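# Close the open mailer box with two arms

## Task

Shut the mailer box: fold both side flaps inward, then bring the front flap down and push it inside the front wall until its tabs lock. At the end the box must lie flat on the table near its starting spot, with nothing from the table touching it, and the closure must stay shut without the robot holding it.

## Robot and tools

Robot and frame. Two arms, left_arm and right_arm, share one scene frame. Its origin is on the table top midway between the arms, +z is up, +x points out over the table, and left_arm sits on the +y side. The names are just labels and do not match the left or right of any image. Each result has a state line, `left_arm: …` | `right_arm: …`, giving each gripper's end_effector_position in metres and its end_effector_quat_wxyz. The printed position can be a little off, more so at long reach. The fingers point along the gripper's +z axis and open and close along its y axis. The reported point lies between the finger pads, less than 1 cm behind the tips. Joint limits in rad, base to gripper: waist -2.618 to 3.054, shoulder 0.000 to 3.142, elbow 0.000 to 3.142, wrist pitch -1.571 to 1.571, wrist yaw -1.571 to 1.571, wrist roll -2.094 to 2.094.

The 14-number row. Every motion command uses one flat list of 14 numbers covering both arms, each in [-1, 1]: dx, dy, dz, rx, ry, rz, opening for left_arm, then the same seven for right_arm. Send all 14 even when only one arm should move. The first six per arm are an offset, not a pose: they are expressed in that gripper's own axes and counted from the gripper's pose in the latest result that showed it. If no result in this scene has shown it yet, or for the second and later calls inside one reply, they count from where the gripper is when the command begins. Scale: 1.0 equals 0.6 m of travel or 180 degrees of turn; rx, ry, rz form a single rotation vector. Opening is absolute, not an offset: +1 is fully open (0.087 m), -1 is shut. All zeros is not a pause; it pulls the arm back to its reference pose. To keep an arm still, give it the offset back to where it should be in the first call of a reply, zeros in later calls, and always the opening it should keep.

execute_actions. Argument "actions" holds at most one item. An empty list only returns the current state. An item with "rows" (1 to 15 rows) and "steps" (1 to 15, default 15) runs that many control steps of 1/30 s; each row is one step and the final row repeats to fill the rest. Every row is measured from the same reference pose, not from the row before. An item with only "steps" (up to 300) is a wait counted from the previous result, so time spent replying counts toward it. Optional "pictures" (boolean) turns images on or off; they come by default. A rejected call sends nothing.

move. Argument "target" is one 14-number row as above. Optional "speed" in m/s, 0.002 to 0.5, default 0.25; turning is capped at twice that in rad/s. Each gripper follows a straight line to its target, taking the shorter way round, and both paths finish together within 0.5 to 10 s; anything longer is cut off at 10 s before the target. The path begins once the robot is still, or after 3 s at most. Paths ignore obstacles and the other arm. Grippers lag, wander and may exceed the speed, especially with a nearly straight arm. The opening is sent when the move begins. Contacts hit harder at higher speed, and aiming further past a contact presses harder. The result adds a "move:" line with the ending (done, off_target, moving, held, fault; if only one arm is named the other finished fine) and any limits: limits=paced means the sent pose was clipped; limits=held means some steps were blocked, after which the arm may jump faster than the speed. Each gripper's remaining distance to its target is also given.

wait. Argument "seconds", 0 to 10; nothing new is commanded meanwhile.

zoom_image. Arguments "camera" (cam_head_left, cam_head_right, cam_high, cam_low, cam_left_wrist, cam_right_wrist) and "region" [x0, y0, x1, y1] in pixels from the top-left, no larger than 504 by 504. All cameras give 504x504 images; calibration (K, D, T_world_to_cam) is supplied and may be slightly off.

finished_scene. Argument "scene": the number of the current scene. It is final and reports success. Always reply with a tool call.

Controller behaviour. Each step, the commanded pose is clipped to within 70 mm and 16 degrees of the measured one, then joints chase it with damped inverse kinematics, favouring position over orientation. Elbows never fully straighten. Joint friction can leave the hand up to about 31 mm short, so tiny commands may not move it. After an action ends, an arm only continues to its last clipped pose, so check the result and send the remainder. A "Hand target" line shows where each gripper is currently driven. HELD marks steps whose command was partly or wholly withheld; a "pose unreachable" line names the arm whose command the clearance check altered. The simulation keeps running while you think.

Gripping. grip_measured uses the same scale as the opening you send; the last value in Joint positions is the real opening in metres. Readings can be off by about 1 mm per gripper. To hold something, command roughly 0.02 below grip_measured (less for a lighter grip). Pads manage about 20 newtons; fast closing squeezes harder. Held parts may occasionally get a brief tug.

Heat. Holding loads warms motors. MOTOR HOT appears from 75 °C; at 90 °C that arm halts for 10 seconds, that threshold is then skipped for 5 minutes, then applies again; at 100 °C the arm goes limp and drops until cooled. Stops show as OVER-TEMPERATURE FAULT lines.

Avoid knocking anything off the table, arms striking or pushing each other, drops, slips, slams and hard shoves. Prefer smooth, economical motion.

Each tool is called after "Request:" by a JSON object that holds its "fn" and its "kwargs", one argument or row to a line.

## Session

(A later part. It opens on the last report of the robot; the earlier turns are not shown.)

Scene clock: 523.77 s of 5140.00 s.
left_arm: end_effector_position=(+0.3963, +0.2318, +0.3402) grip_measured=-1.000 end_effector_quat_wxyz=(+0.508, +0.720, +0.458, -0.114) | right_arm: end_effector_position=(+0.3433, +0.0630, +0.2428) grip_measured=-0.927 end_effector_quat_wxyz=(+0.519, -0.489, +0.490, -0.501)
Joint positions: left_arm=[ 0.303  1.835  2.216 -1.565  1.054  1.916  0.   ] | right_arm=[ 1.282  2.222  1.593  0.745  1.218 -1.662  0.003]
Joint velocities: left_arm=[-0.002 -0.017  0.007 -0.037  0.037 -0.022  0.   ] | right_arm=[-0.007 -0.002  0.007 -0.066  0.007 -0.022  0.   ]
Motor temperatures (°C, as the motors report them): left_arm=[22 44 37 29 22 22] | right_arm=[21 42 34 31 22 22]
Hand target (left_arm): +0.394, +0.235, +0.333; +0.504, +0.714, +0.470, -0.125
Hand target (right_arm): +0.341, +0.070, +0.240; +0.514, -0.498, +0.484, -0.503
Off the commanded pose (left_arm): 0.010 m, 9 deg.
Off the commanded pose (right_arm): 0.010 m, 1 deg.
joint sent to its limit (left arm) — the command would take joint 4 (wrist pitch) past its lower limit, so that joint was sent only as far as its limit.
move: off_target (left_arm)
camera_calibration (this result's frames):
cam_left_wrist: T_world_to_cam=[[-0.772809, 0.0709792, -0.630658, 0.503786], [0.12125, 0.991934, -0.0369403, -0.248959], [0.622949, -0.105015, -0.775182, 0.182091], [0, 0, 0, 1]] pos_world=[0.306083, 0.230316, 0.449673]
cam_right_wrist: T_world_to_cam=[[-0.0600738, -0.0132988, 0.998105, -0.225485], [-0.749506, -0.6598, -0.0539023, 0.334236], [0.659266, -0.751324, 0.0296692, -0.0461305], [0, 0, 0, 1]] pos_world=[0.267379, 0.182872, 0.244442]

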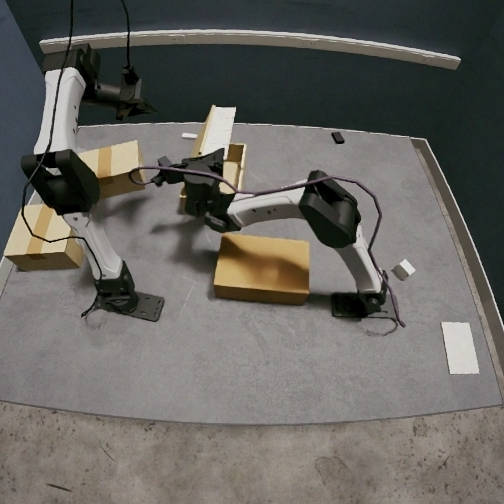

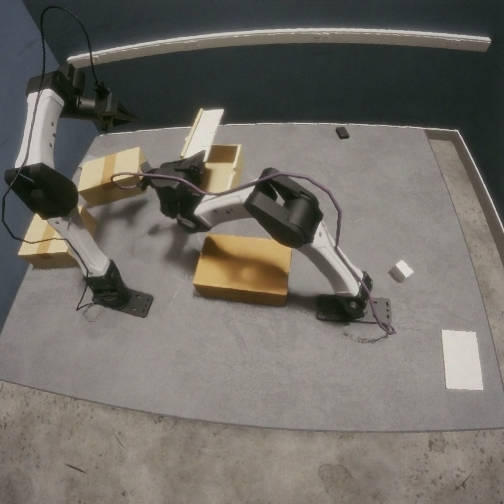

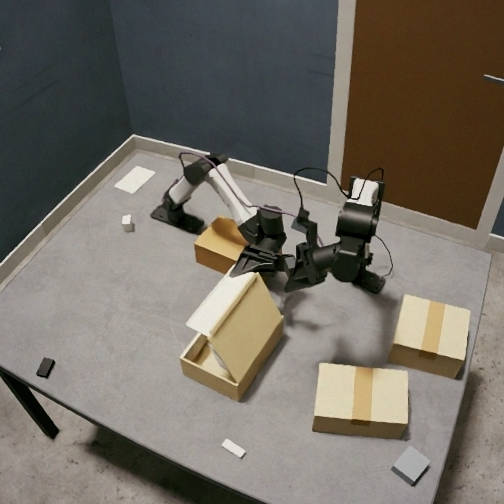

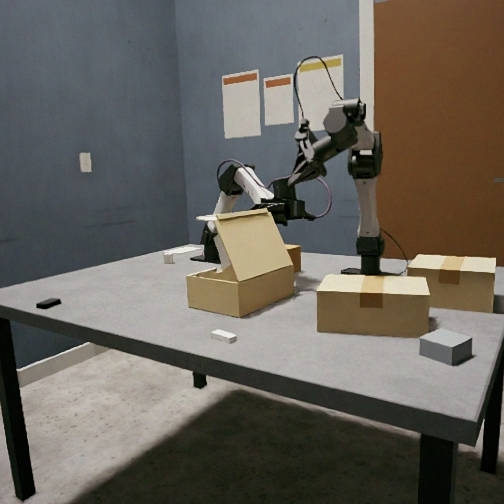

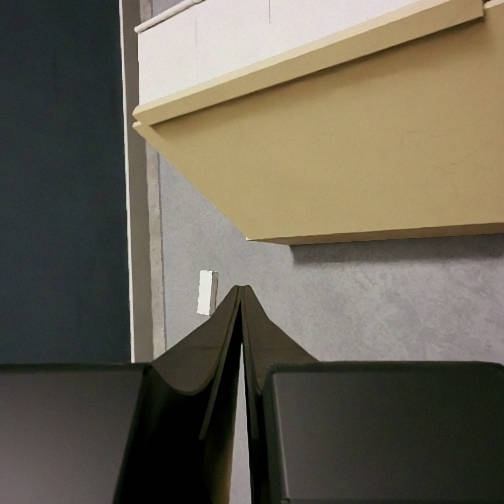

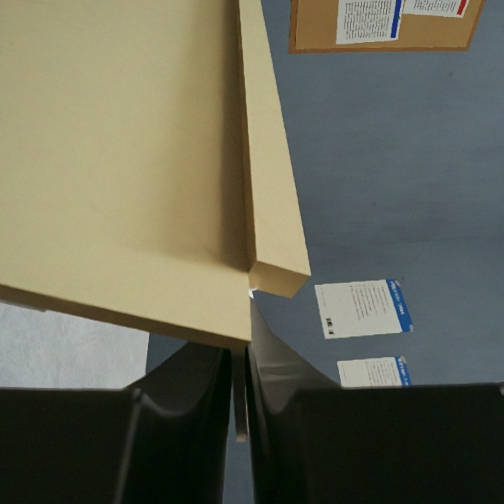

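Request:
{"fn": "move", "kwargs": {
  "target": [0,0,0,0,0,0,-1,0,0,0,0,0,0,-0.3]
}}

Request:
{"fn": "move", "kwargs": {
  "target": [0,0,0,0,0,0,-1,0,0,-0.12,0,0,0,-0.3],
  "speed": 0.06
}}

Request:
{"fn": "move", "kwargs": {
  "target": [0,0,0,0,0,0,-1,0.3,0,0,0,0,0,1],
  "speed": 0.15
}}

Scene clock: 528.00 s of 5140.00 s.
left_arm: end_effector_position=(+0.3962, +0.2318, +0.3402) grip_measured=-1.000 end_effector_quat_wxyz=(+0.508, +0.720, +0.459, -0.114) | right_arm: end_effector_position=(+0.3433, +0.0630, +0.2428) grip_measured=-0.300 end_effector_quat_wxyz=(+0.518, -0.490, +0.490, -0.501)
Joint positions: left_arm=[ 0.303  1.835  2.216 -1.565  1.054  1.915  0.   ] | right_arm=[ 1.282  2.222  1.594  0.743  1.219 -1.662  0.031]
Joint velocities: left_arm=[-0.012 -0.002 -0.007  0.022 -0.007 -0.022  0.   ] | right_arm=[ 0.012 -0.002  0.002 -0.007  0.007 -0.095 -0.   ]
Motor temperatures (°C, as the motors report them): left_arm=[22 44 36 29 22 22] | right_arm=[21 43 35 31 22 22]
Hand target (left_arm): +0.396, +0.232, +0.340; +0.508, +0.720, +0.458, -0.114
Hand target (right_arm): +0.343, +0.063, +0.243; +0.519, -0.489, +0.490, -0.501
Off the commanded pose (left_arm): 0.000 m, 0 deg.
Off the commanded pose (right_arm): 0.000 m, 0 deg.
After step 90, 0.53 s passed at rest.
move: done
camera_calibration (this result's frames):
cam_left_wrist: T_world_to_cam=[[-0.773195, 0.070455, -0.630242, 0.503911], [0.121025, 0.991938, -0.0375876, -0.248599], [0.622512, -0.105338, -0.775488, 0.182483], [0, 0, 0, 1]] pos_world=[0.30611, 0.230314, 0.449755]
cam_right_wrist: T_world_to_cam=[[-0.0595008, -0.0118435, 0.998158, -0.225717], [-0.750037, -0.659307, -0.052533, 0.333993], [0.658714, -0.751781, 0.0303463, -0.0461267], [0, 0, 0, 1]] pos_world=[0.267461, 0.182853, 0.244246]

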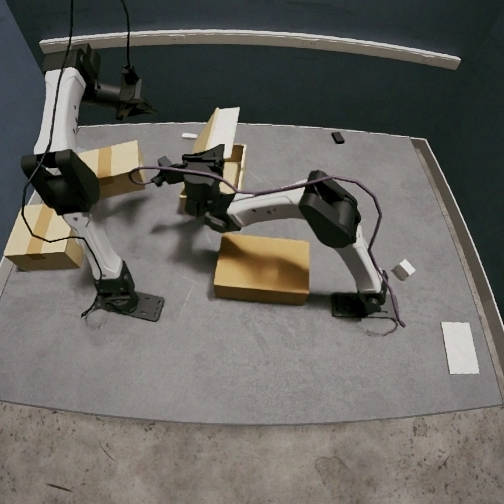

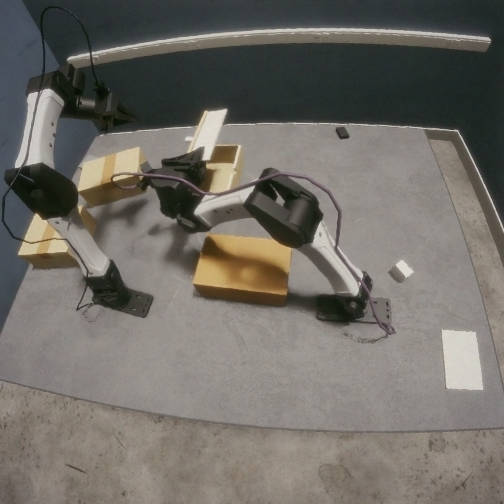

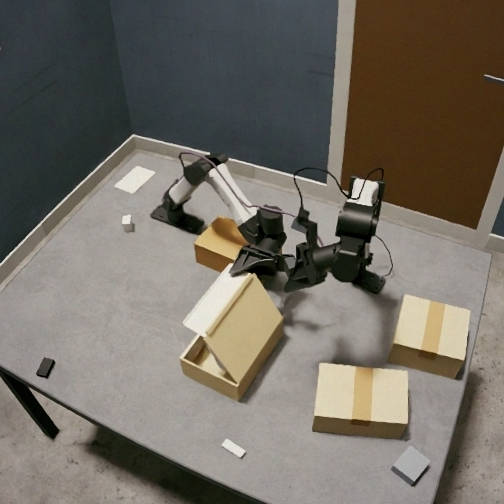

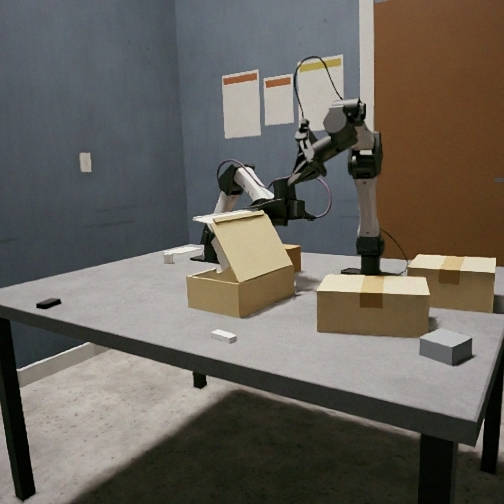

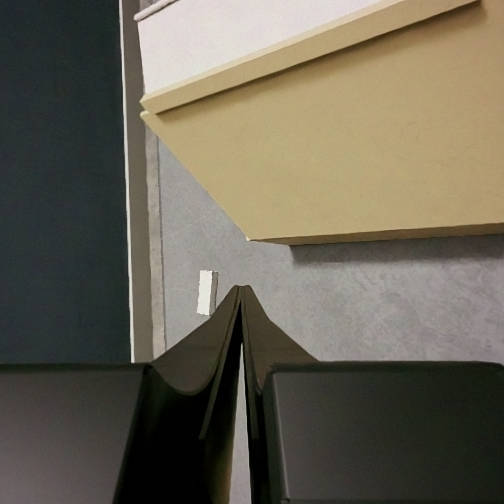

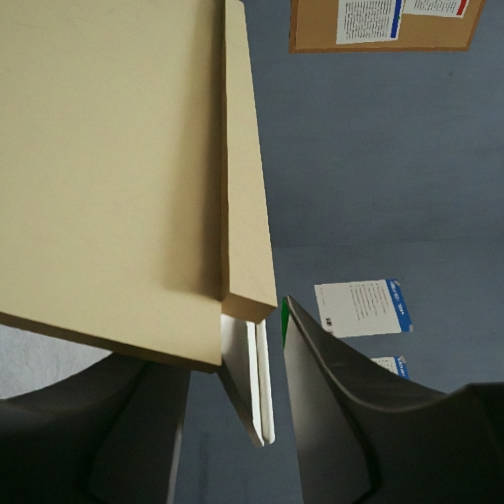

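Scene clock: 529.57 s of 5140.00 s.
left_arm: end_effector_position=(+0.3962, +0.2318, +0.3402) grip_measured=-1.000 end_effector_quat_wxyz=(+0.508, +0.720, +0.459, -0.114) | right_arm: end_effector_position=(+0.2748, +0.0680, +0.2323) grip_measured=-0.300 end_effector_quat_wxyz=(+0.514, -0.496, +0.486, -0.503)
Joint positions: left_arm=[ 0.303  1.835  2.216 -1.565  1.054  1.915  0.   ] | right_arm=[ 1.422  2.196  1.491  0.866  1.353 -1.728  0.031]
Joint velocities: left_arm=[-0.002 -0.002  0.022  0.022 -0.037 -0.051  0.   ] | right_arm=[ 0.002 -0.017 -0.002  0.125  0.022 -0.066  0.   ]
Motor temperatures (°C, as the motors report them): left_arm=[22 43 36 29 22 22] | right_arm=[21 43 35 31 22 22]
Hand target (left_arm): +0.396, +0.232, +0.340; +0.508, +0.720, +0.459, -0.114
Hand target (right_arm): +0.272, +0.062, +0.240; +0.518, -0.490, +0.490, -0.502
Off the commanded pose (left_arm): 0.000 m, 0 deg.
Off the commanded pose (right_arm): 0.010 m, 1 deg.
move: done
camera_calibration (this result's frames):
cam_left_wrist: T_world_to_cam=[[-0.773195, 0.070455, -0.630242, 0.503911], [0.121025, 0.991938, -0.0375876, -0.248599], [0.622512, -0.105338, -0.775488, 0.182483], [0, 0, 0, 1]] pos_world=[0.30611, 0.230314, 0.449755]
cam_right_wrist: T_world_to_cam=[[-0.0549431, 0.00415369, 0.998481, -0.221727], [-0.747256, -0.663428, -0.0383591, 0.281679], [0.662261, -0.748228, 0.0395547, -0.000294902], [0, 0, 0, 1]] pos_world=[0.198499, 0.187574, 0.232207]

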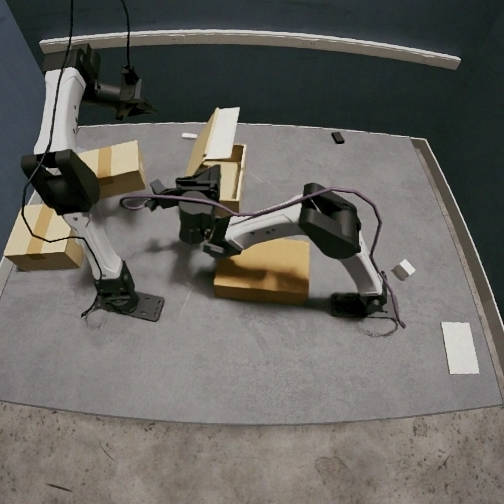

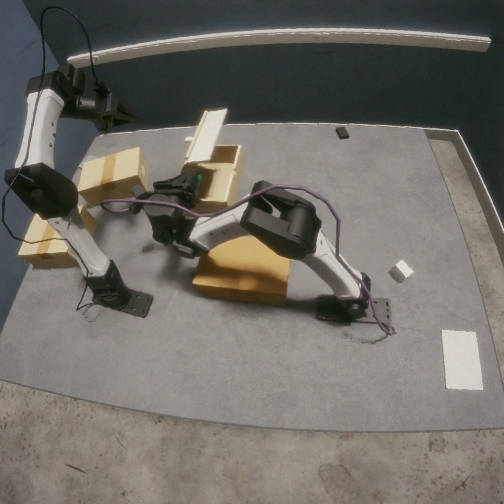

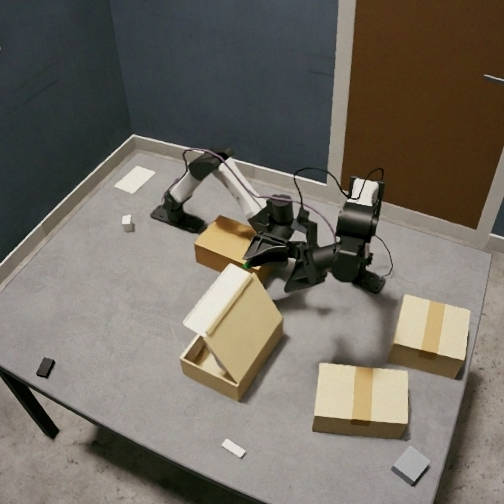

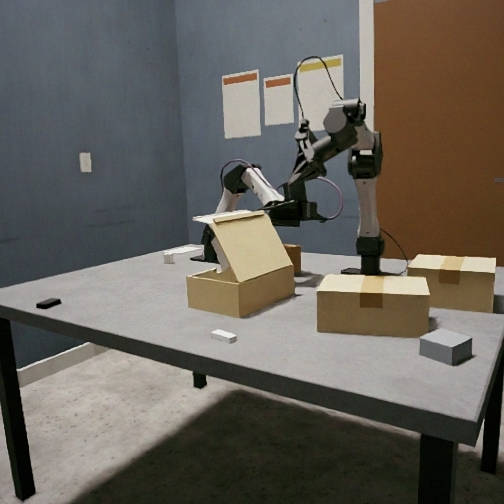

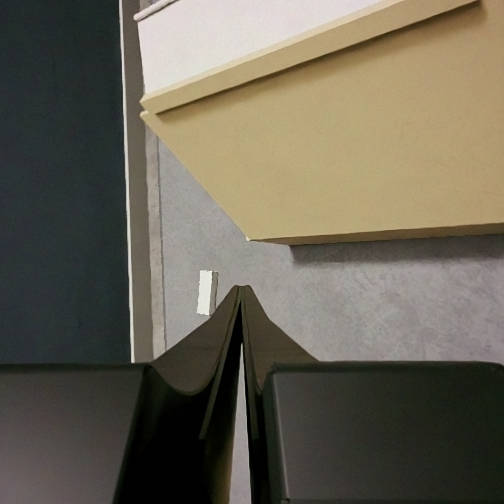

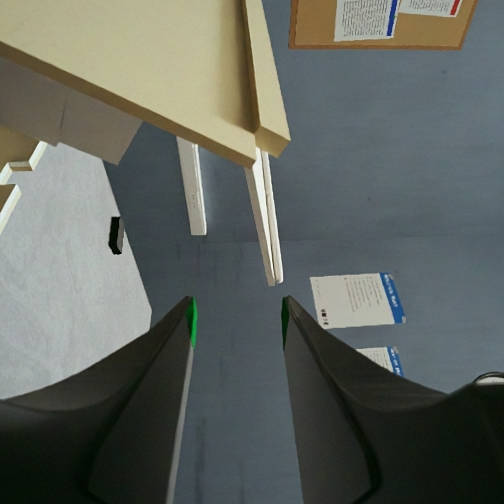

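Scene clock: 531.20 s of 5140.00 s.
left_arm: end_effector_position=(+0.3962, +0.2318, +0.3402) grip_measured=-1.000 end_effector_quat_wxyz=(+0.508, +0.720, +0.459, -0.114) | right_arm: end_effector_position=(+0.2766, -0.1073, +0.2251) grip_measured=+1.000 end_effector_quat_wxyz=(+0.504, -0.505, +0.483, -0.509)
Joint positions: left_arm=[ 0.303  1.835  2.216 -1.565  1.054  1.915  0.   ] | right_arm=[ 1.305  1.637  0.695  1.018  1.241 -1.67   0.087]
Joint velocities: left_arm=[ 0.012  0.007  0.002 -0.037 -0.022 -0.051  0.   ] | right_arm=[-0.012  0.017 -0.012 -0.007  0.022 -0.051  0.   ]
Motor temperatures (°C, as the motors report them): left_arm=[22 43 36 29 22 22] | right_arm=[21 43 35 31 22 22]
Hand target (left_arm): +0.396, +0.232, +0.340; +0.508, +0.720, +0.459, -0.114
Hand target (right_arm): +0.277, -0.113, +0.227; +0.513, -0.497, +0.487, -0.503
Off the commanded pose (left_arm): 0.000 m, 0 deg.
Off the commanded pose (right_arm): 0.009 m, 2 deg.
move: done
camera_calibration (this result's frames):
cam_left_wrist: T_world_to_cam=[[-0.773195, 0.070455, -0.630242, 0.503911], [0.121025, 0.991938, -0.0375876, -0.248599], [0.622512, -0.105338, -0.775488, 0.182483], [0, 0, 0, 1]] pos_world=[0.30611, 0.230314, 0.449755]
cam_right_wrist: T_world_to_cam=[[-0.0454196, 0.0323042, 0.998446, -0.213314], [-0.750106, -0.661195, -0.0127299, 0.161661], [0.659756, -0.749518, 0.0542628, -0.135141], [0, 0, 0, 1]] pos_world=[0.200734, 0.0124897, 0.222374]

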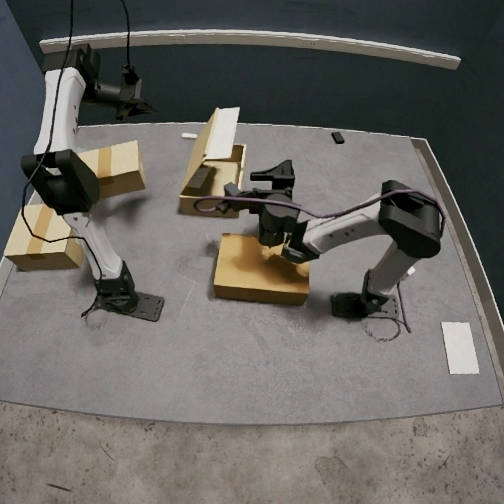

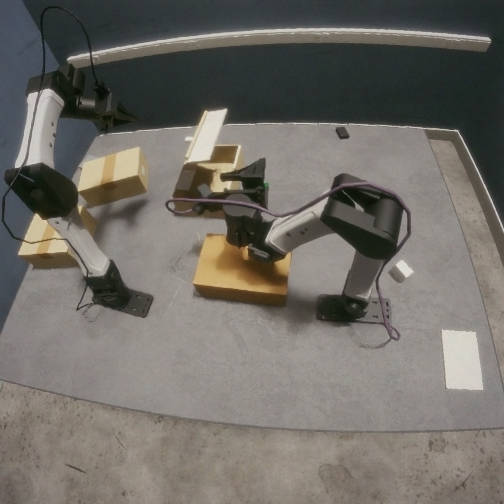

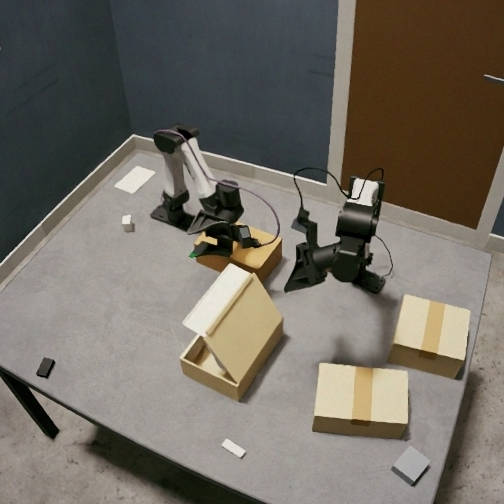

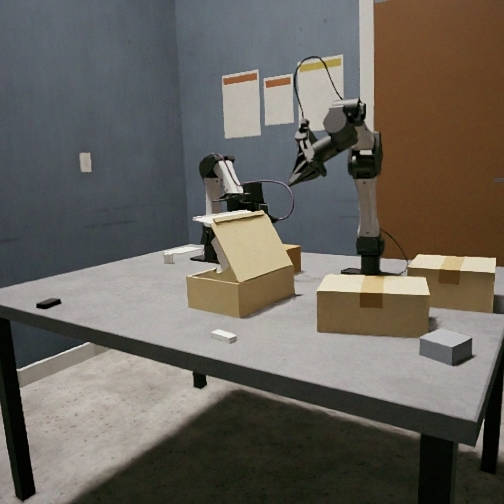

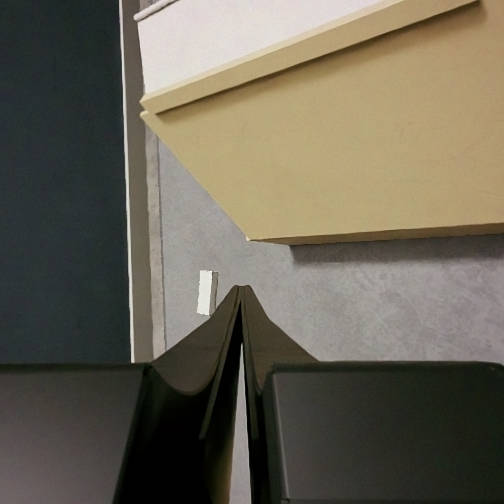

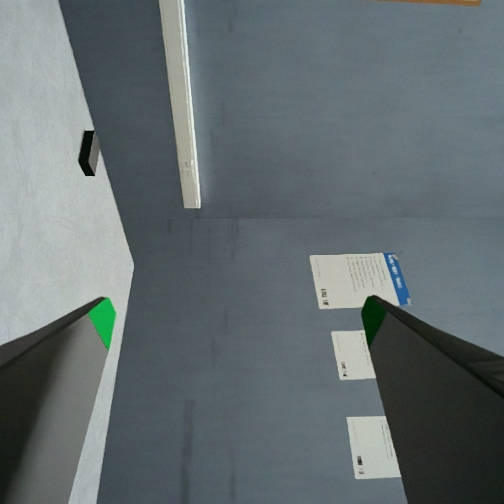

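Request:
{"fn": "execute_actions", "kwargs": {
  "actions": []
}}

Scene clock: 538.77 s of 5140.00 s.
left_arm: end_effector_position=(+0.3962, +0.2318, +0.3402) grip_measured=-1.000 end_effector_quat_wxyz=(+0.508, +0.720, +0.459, -0.114) | right_arm: end_effector_position=(+0.2767, -0.1069, +0.2252) grip_measured=+1.000 end_effector_quat_wxyz=(+0.505, -0.505, +0.482, -0.508)
Joint positions: left_arm=[ 0.303  1.835  2.216 -1.565  1.054  1.915  0.   ] | right_arm=[ 1.305  1.637  0.695  1.019  1.239 -1.67   0.087]
Joint velocities: left_arm=[-0.002 -0.007 -0.007  0.037 -0.051 -0.007  0.   ] | right_arm=[ 0.012 -0.002  0.007 -0.066 -0.066 -0.066  0.   ]
Motor temperatures (°C, as the motors report them): left_arm=[22 42 36 29 22 22] | right_arm=[21 42 34 31 22 22]
Hand target (left_arm): +0.396, +0.232, +0.340; +0.508, +0.720, +0.459, -0.114
Hand target (right_arm): +0.277, -0.113, +0.227; +0.513, -0.497, +0.487, -0.503
Off the commanded pose (left_arm): 0.000 m, 0 deg.
Off the commanded pose (right_arm): 0.009 m, 2 deg.
Steps of this call (steps 1 to 90: nothing new was sent; then 4.57 s passed at rest). Readings (end_effector_position):
1: left_arm (+0.3962, +0.2318, +0.3402) | right_arm (+0.2766, -0.1073, +0.2251)
2: left_arm (+0.3962, +0.2318, +0.3402) | right_arm (+0.2767, -0.1072, +0.2252)
4: left_arm (+0.3962, +0.2318, +0.3402) | right_arm (+0.2767, -0.1071, +0.2252)
8: left_arm (+0.3962, +0.2318, +0.3402) | right_arm (+0.2767, -0.1070, +0.2252)
90: the state above
camera_calibration (this result's frames):
cam_left_wrist: T_world_to_cam=[[-0.773195, 0.070455, -0.630242, 0.503911], [0.121025, 0.991938, -0.0375876, -0.248599], [0.622512, -0.105338, -0.775488, 0.182483], [0, 0, 0, 1]] pos_world=[0.30611, 0.230314, 0.449755]
cam_right_wrist: T_world_to_cam=[[-0.045892, 0.0315283, 0.998449, -0.213377], [-0.74859, -0.662896, -0.0134752, 0.161552], [0.661443, -0.748047, 0.0540234, -0.135162], [0, 0, 0, 1]] pos_world=[0.200546, 0.0127123, 0.222525]

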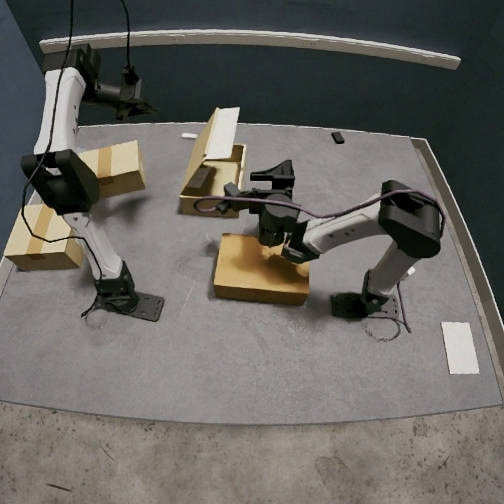

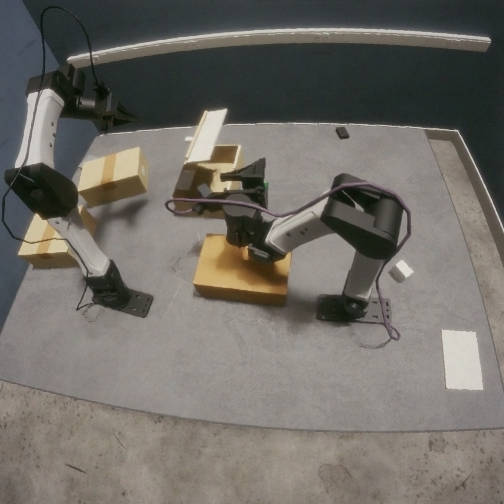

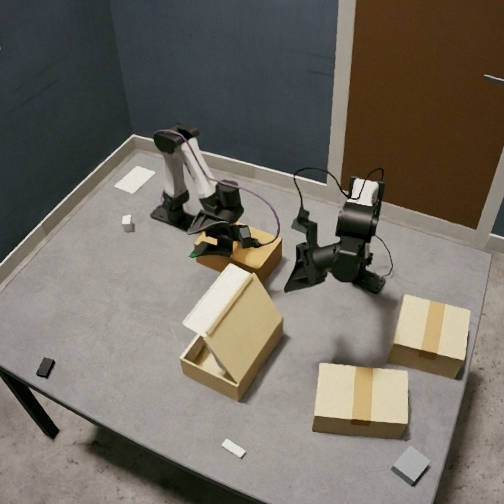

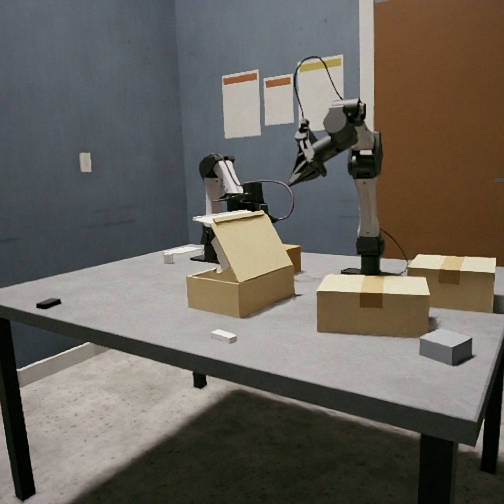

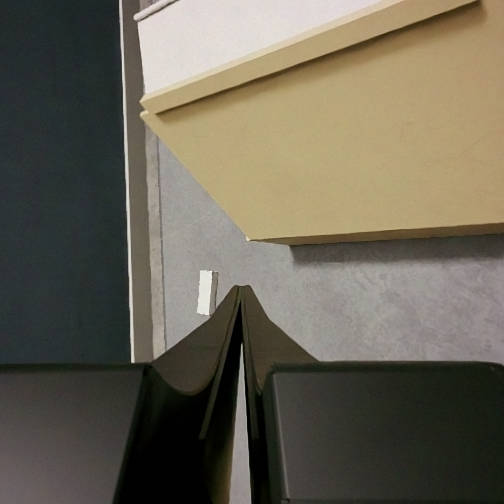

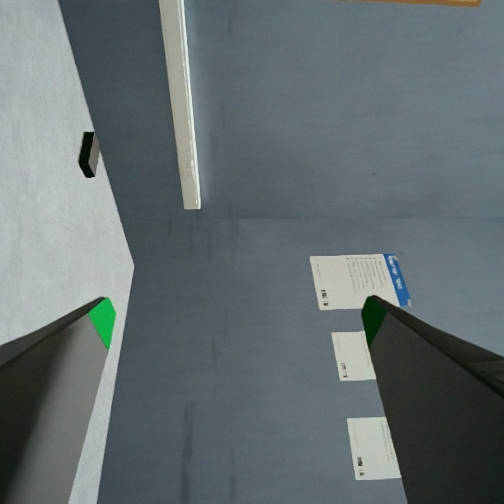

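Request:
{"fn": "move", "kwargs": {
  "target": [-0.045,0,0.21,0.188,0.297,-0.125,1, 0.04,-0.05,0.2,0,-0.5,0,1]
}}

Request:
{"fn": "move", "kwargs": {
  "target": [0,0,0,0,0,0,1, 0,0,0,0,0,0.5,1]
}}

Request:
{"fn": "move", "kwargs": {
  "target": [0,0,0,0,0,0,1, 0,0,0,0,0.17,0,1]
}}

Scene clock: 553.17 s of 5140.00 s.
left_arm: end_effector_position=(+0.4180, +0.1166, +0.3025) grip_measured=+0.979 end_effector_quat_wxyz=(+0.277, +0.701, +0.651, +0.087) | right_arm: end_effector_position=(+0.3880, -0.1269, +0.2560) grip_measured=+1.000 end_effector_quat_wxyz=(+0.706, -0.708, -0.014, -0.002)
Joint positions: left_arm=[-0.354  2.147  2.73  -1.564 -0.001  1.124  0.087] | right_arm=[ 0.205  1.682  0.954  0.703 -1.427 -1.618  0.087]
Joint velocities: left_arm=[-0.027  0.002  0.007  0.066 -0.007  0.022  0.   ] | right_arm=[-0.012  0.007  0.007 -0.081 -0.007 -0.007  0.   ]
Motor temperatures (°C, as the motors report them): left_arm=[22 41 36 29 22 22] | right_arm=[21 41 34 31 22 22]
Hand target (left_arm): +0.419, +0.113, +0.297; +0.270, +0.702, +0.653, +0.089
Hand target (right_arm): +0.392, -0.128, +0.258; +0.706, -0.708, -0.017, -0.004
Off the commanded pose (left_arm): 0.006 m, 34 deg; orientation clipped at the last step of the last action.
Off the commanded pose (right_arm): 0.009 m, 1 deg.
joint sent to its limit (left arm) — the command would take joint 4 (wrist pitch) past its lower limit, so that joint was sent only as far as its limit.
After step 90, 7.57 s passed at rest.
move: off_target (left_arm); limits=paced
camera_calibration (this result's frames):
cam_left_wrist: T_world_to_cam=[[-0.86583, 0.00696916, -0.50029, 0.511936], [-0.281175, 0.820301, 0.498043, -0.112348], [0.41386, 0.571889, -0.708282, 0.115483], [0, 0, 0, 1]] pos_world=[0.363866, 0.0225481, 0.393865]
cam_right_wrist: T_world_to_cam=[[-0.0280113, -0.0170639, 0.999462, -0.251768], [0.660004, -0.751241, 0.00567149, -0.330568], [0.75074, 0.659808, 0.0323055, -0.0757749], [0, 0, 0, 1]] pos_world=[0.268011, -0.202635, 0.255955]

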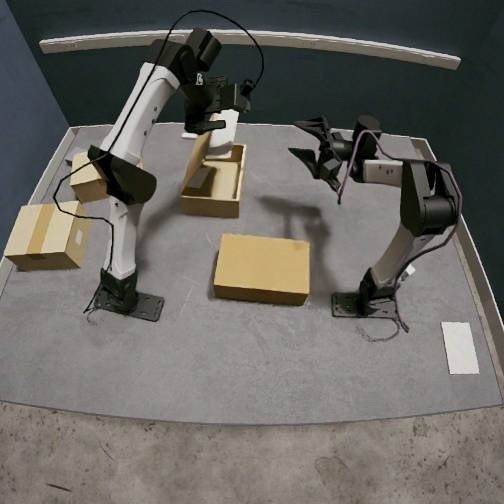

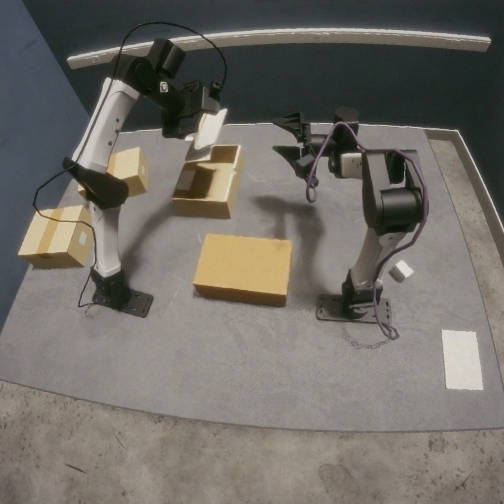

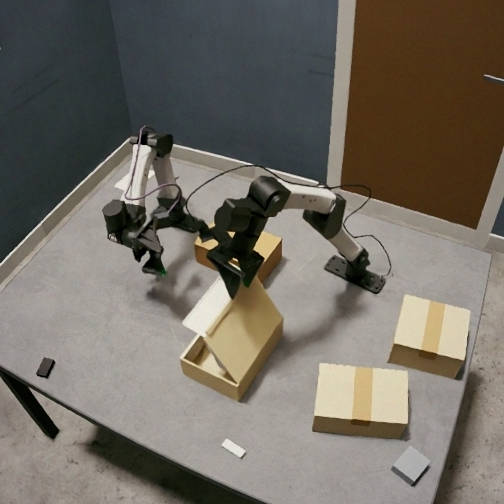

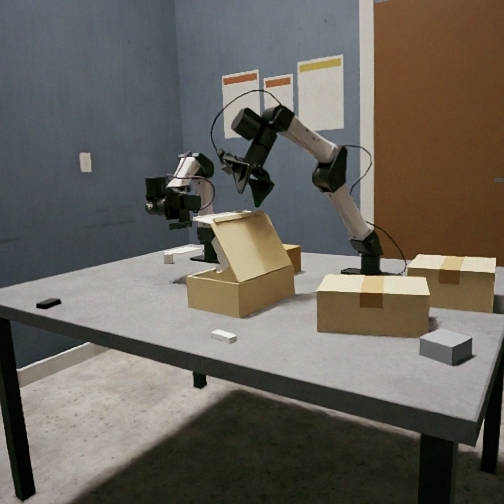

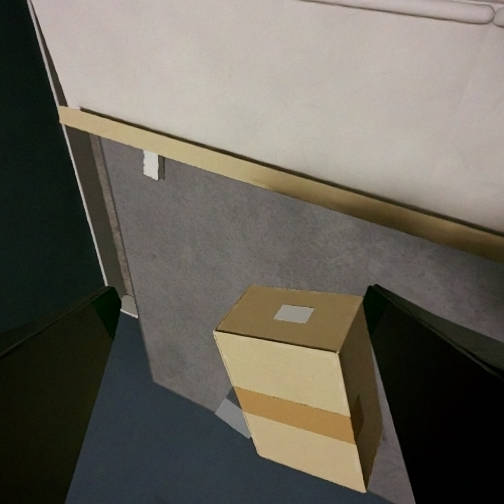

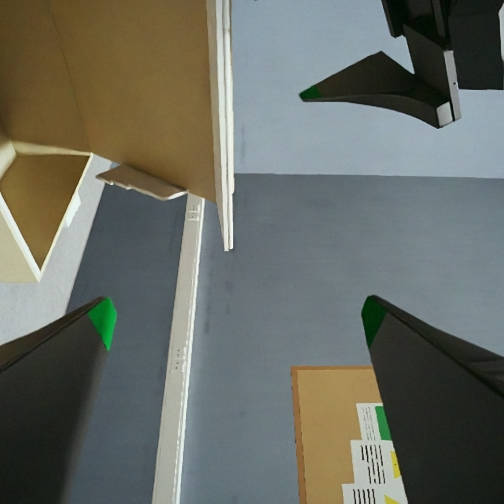

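Scene clock: 557.17 s of 5140.00 s.
left_arm: end_effector_position=(+0.4180, +0.1167, +0.3025) grip_measured=+0.979 end_effector_quat_wxyz=(+0.277, +0.701, +0.651, +0.087) | right_arm: end_effector_position=(+0.3836, -0.1247, +0.2587) grip_measured=+1.000 end_effector_quat_wxyz=(+0.499, -0.513, +0.492, +0.496)
Joint positions: left_arm=[-0.354  2.147  2.73  -1.564 -0.002  1.124  0.087] | right_arm=[ 0.198  1.745  1.237  0.441 -1.435 -0.09   0.087]
Joint velocities: left_arm=[-0.017  0.007 -0.002  0.051 -0.007  0.051 -0.001] | right_arm=[ 0.002 -0.002  0.007  0.081 -0.125 -0.022  0.   ]
Motor temperatures (°C, as the motors report them): left_arm=[22 41 36 29 22 22] | right_arm=[21 40 34 31 22 22]
Hand target (left_arm): +0.418, +0.117, +0.303; +0.277, +0.701, +0.651, +0.087
Hand target (right_arm): +0.388, -0.127, +0.256; +0.500, -0.511, +0.492, +0.497
Off the commanded pose (left_arm): 0.000 m, 0 deg.
Off the commanded pose (right_arm): 0.006 m, 0 deg.
move: done
camera_calibration (this result's frames):
cam_left_wrist: T_world_to_cam=[[-0.865752, 0.00692303, -0.500425, 0.511978], [-0.281427, 0.820105, 0.498224, -0.112323], [0.41385, 0.572172, -0.708059, 0.115348], [0, 0, 0, 1]] pos_world=[0.363898, 0.0225735, 0.393842]
cam_right_wrist: T_world_to_cam=[[0.999552, -0.00216785, 0.0298372, -0.396012], [0.0174687, -0.767376, -0.64096, 0.0857027], [0.0242858, 0.641194, -0.766994, 0.409085], [0, 0, 0, 1]] pos_world=[0.384402, -0.197395, 0.380514]

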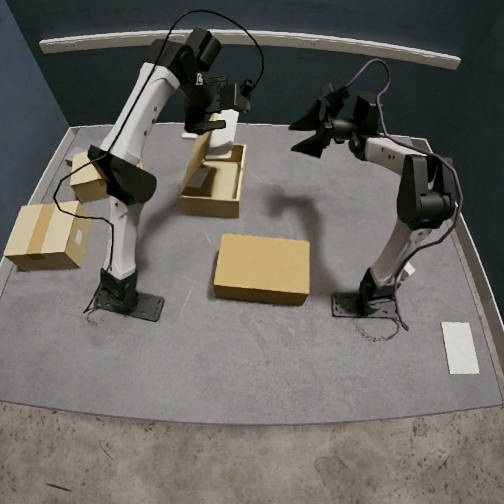

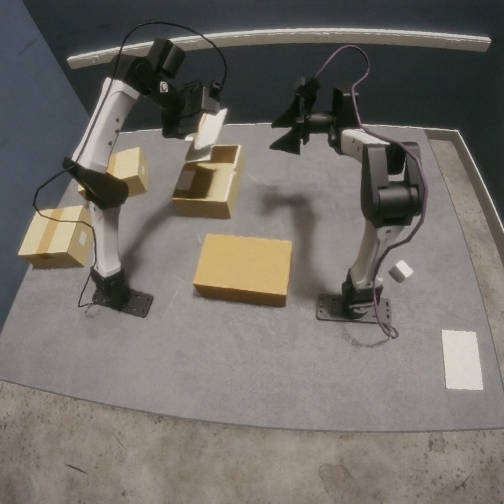

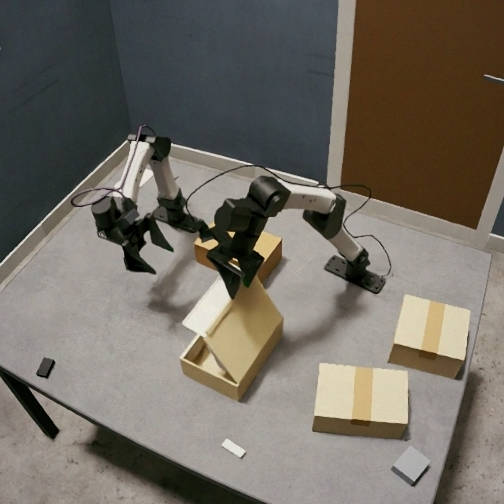

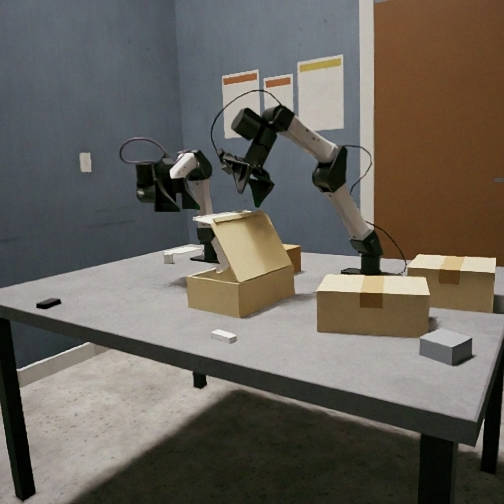

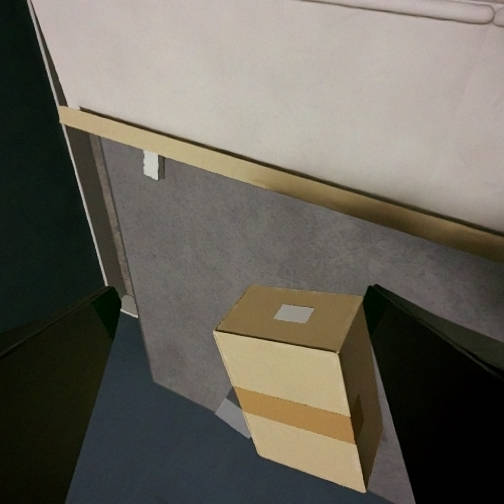

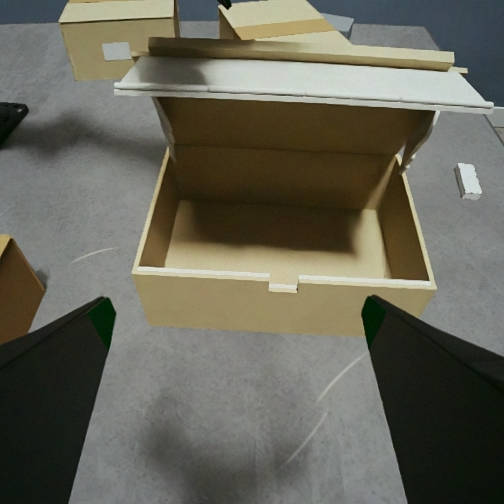

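Scene clock: 559.40 s of 5140.00 s.
left_arm: end_effector_position=(+0.4180, +0.1167, +0.3025) grip_measured=+0.979 end_effector_quat_wxyz=(+0.277, +0.701, +0.651, +0.087) | right_arm: end_effector_position=(+0.3836, -0.1270, +0.2613) grip_measured=+1.000 end_effector_quat_wxyz=(-0.356, +0.619, -0.608, -0.348)
Joint positions: left_arm=[-0.354  2.147  2.73  -1.564 -0.002  1.124  0.087] | right_arm=[ 0.308  1.981  2.139 -1.307 -0.984 -1.098  0.087]
Joint velocities: left_arm=[ 0.017 -0.022 -0.007 -0.007 -0.007 -0.037 -0.   ] | right_arm=[-0.017 -0.002 -0.017  0.022 -0.066  0.037  0.   ]
Motor temperatures (°C, as the motors report them): left_arm=[22 42 36 29 22 22] | right_arm=[21 40 35 31 22 22]
Hand target (left_arm): +0.418, +0.117, +0.303; +0.277, +0.701, +0.651, +0.087
Hand target (right_arm): +0.384, -0.124, +0.260; -0.352, +0.624, -0.605, -0.346
Off the commanded pose (left_arm): 0.000 m, 0 deg.
Off the commanded pose (right_arm): 0.003 m, 1 deg.
move: done
camera_calibration (this result's frames):
cam_left_wrist: T_world_to_cam=[[-0.865752, 0.00692303, -0.500425, 0.511978], [-0.281427, 0.820105, 0.498224, -0.112323], [0.41385, 0.572172, -0.708059, 0.115348], [0, 0, 0, 1]] pos_world=[0.363898, 0.0225735, 0.393842]
cam_right_wrist: T_world_to_cam=[[0.999411, -0.00694695, 0.0335947, -0.397588], [-0.000974764, -0.984637, -0.174612, -0.0567334], [0.0342916, 0.174476, -0.984064, 0.406204], [0, 0, 0, 1]] pos_world=[0.38337, -0.129497, 0.403181]

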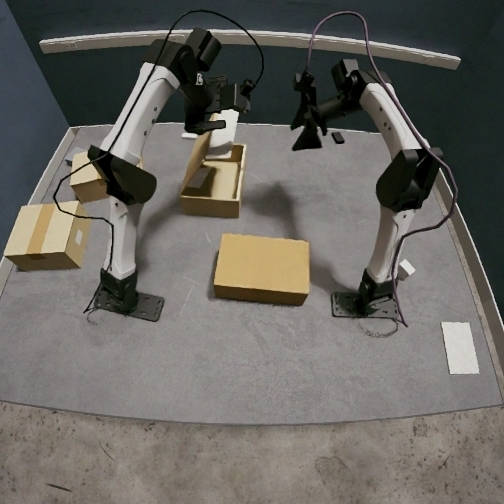

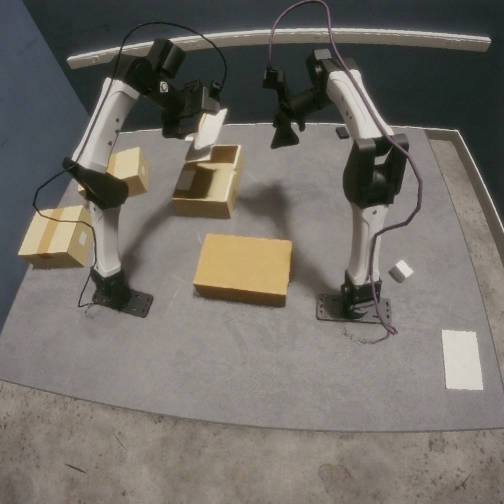

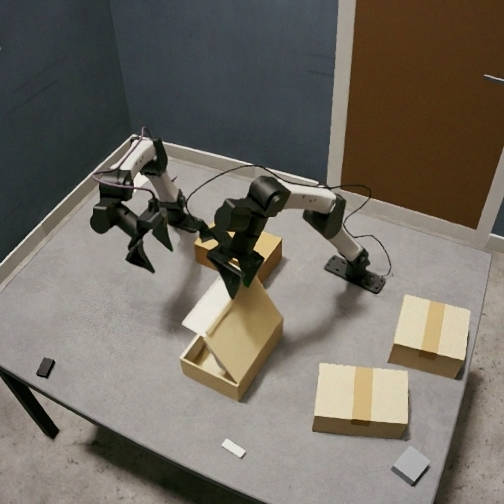

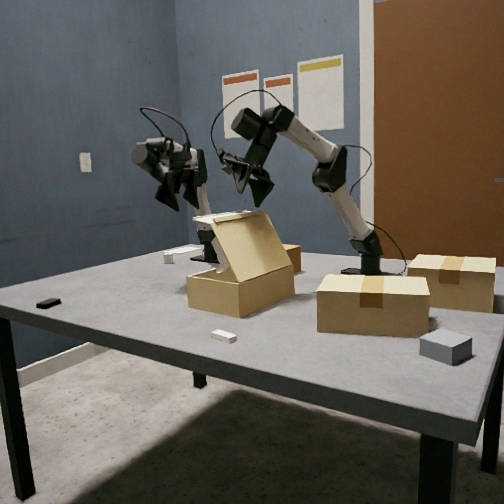

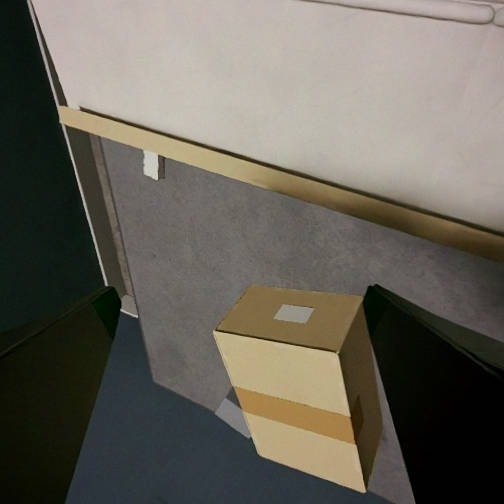

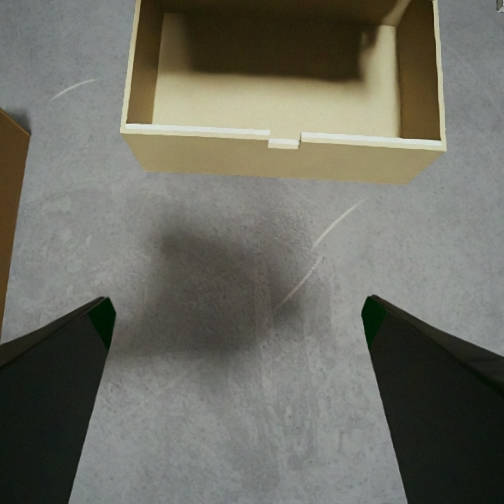

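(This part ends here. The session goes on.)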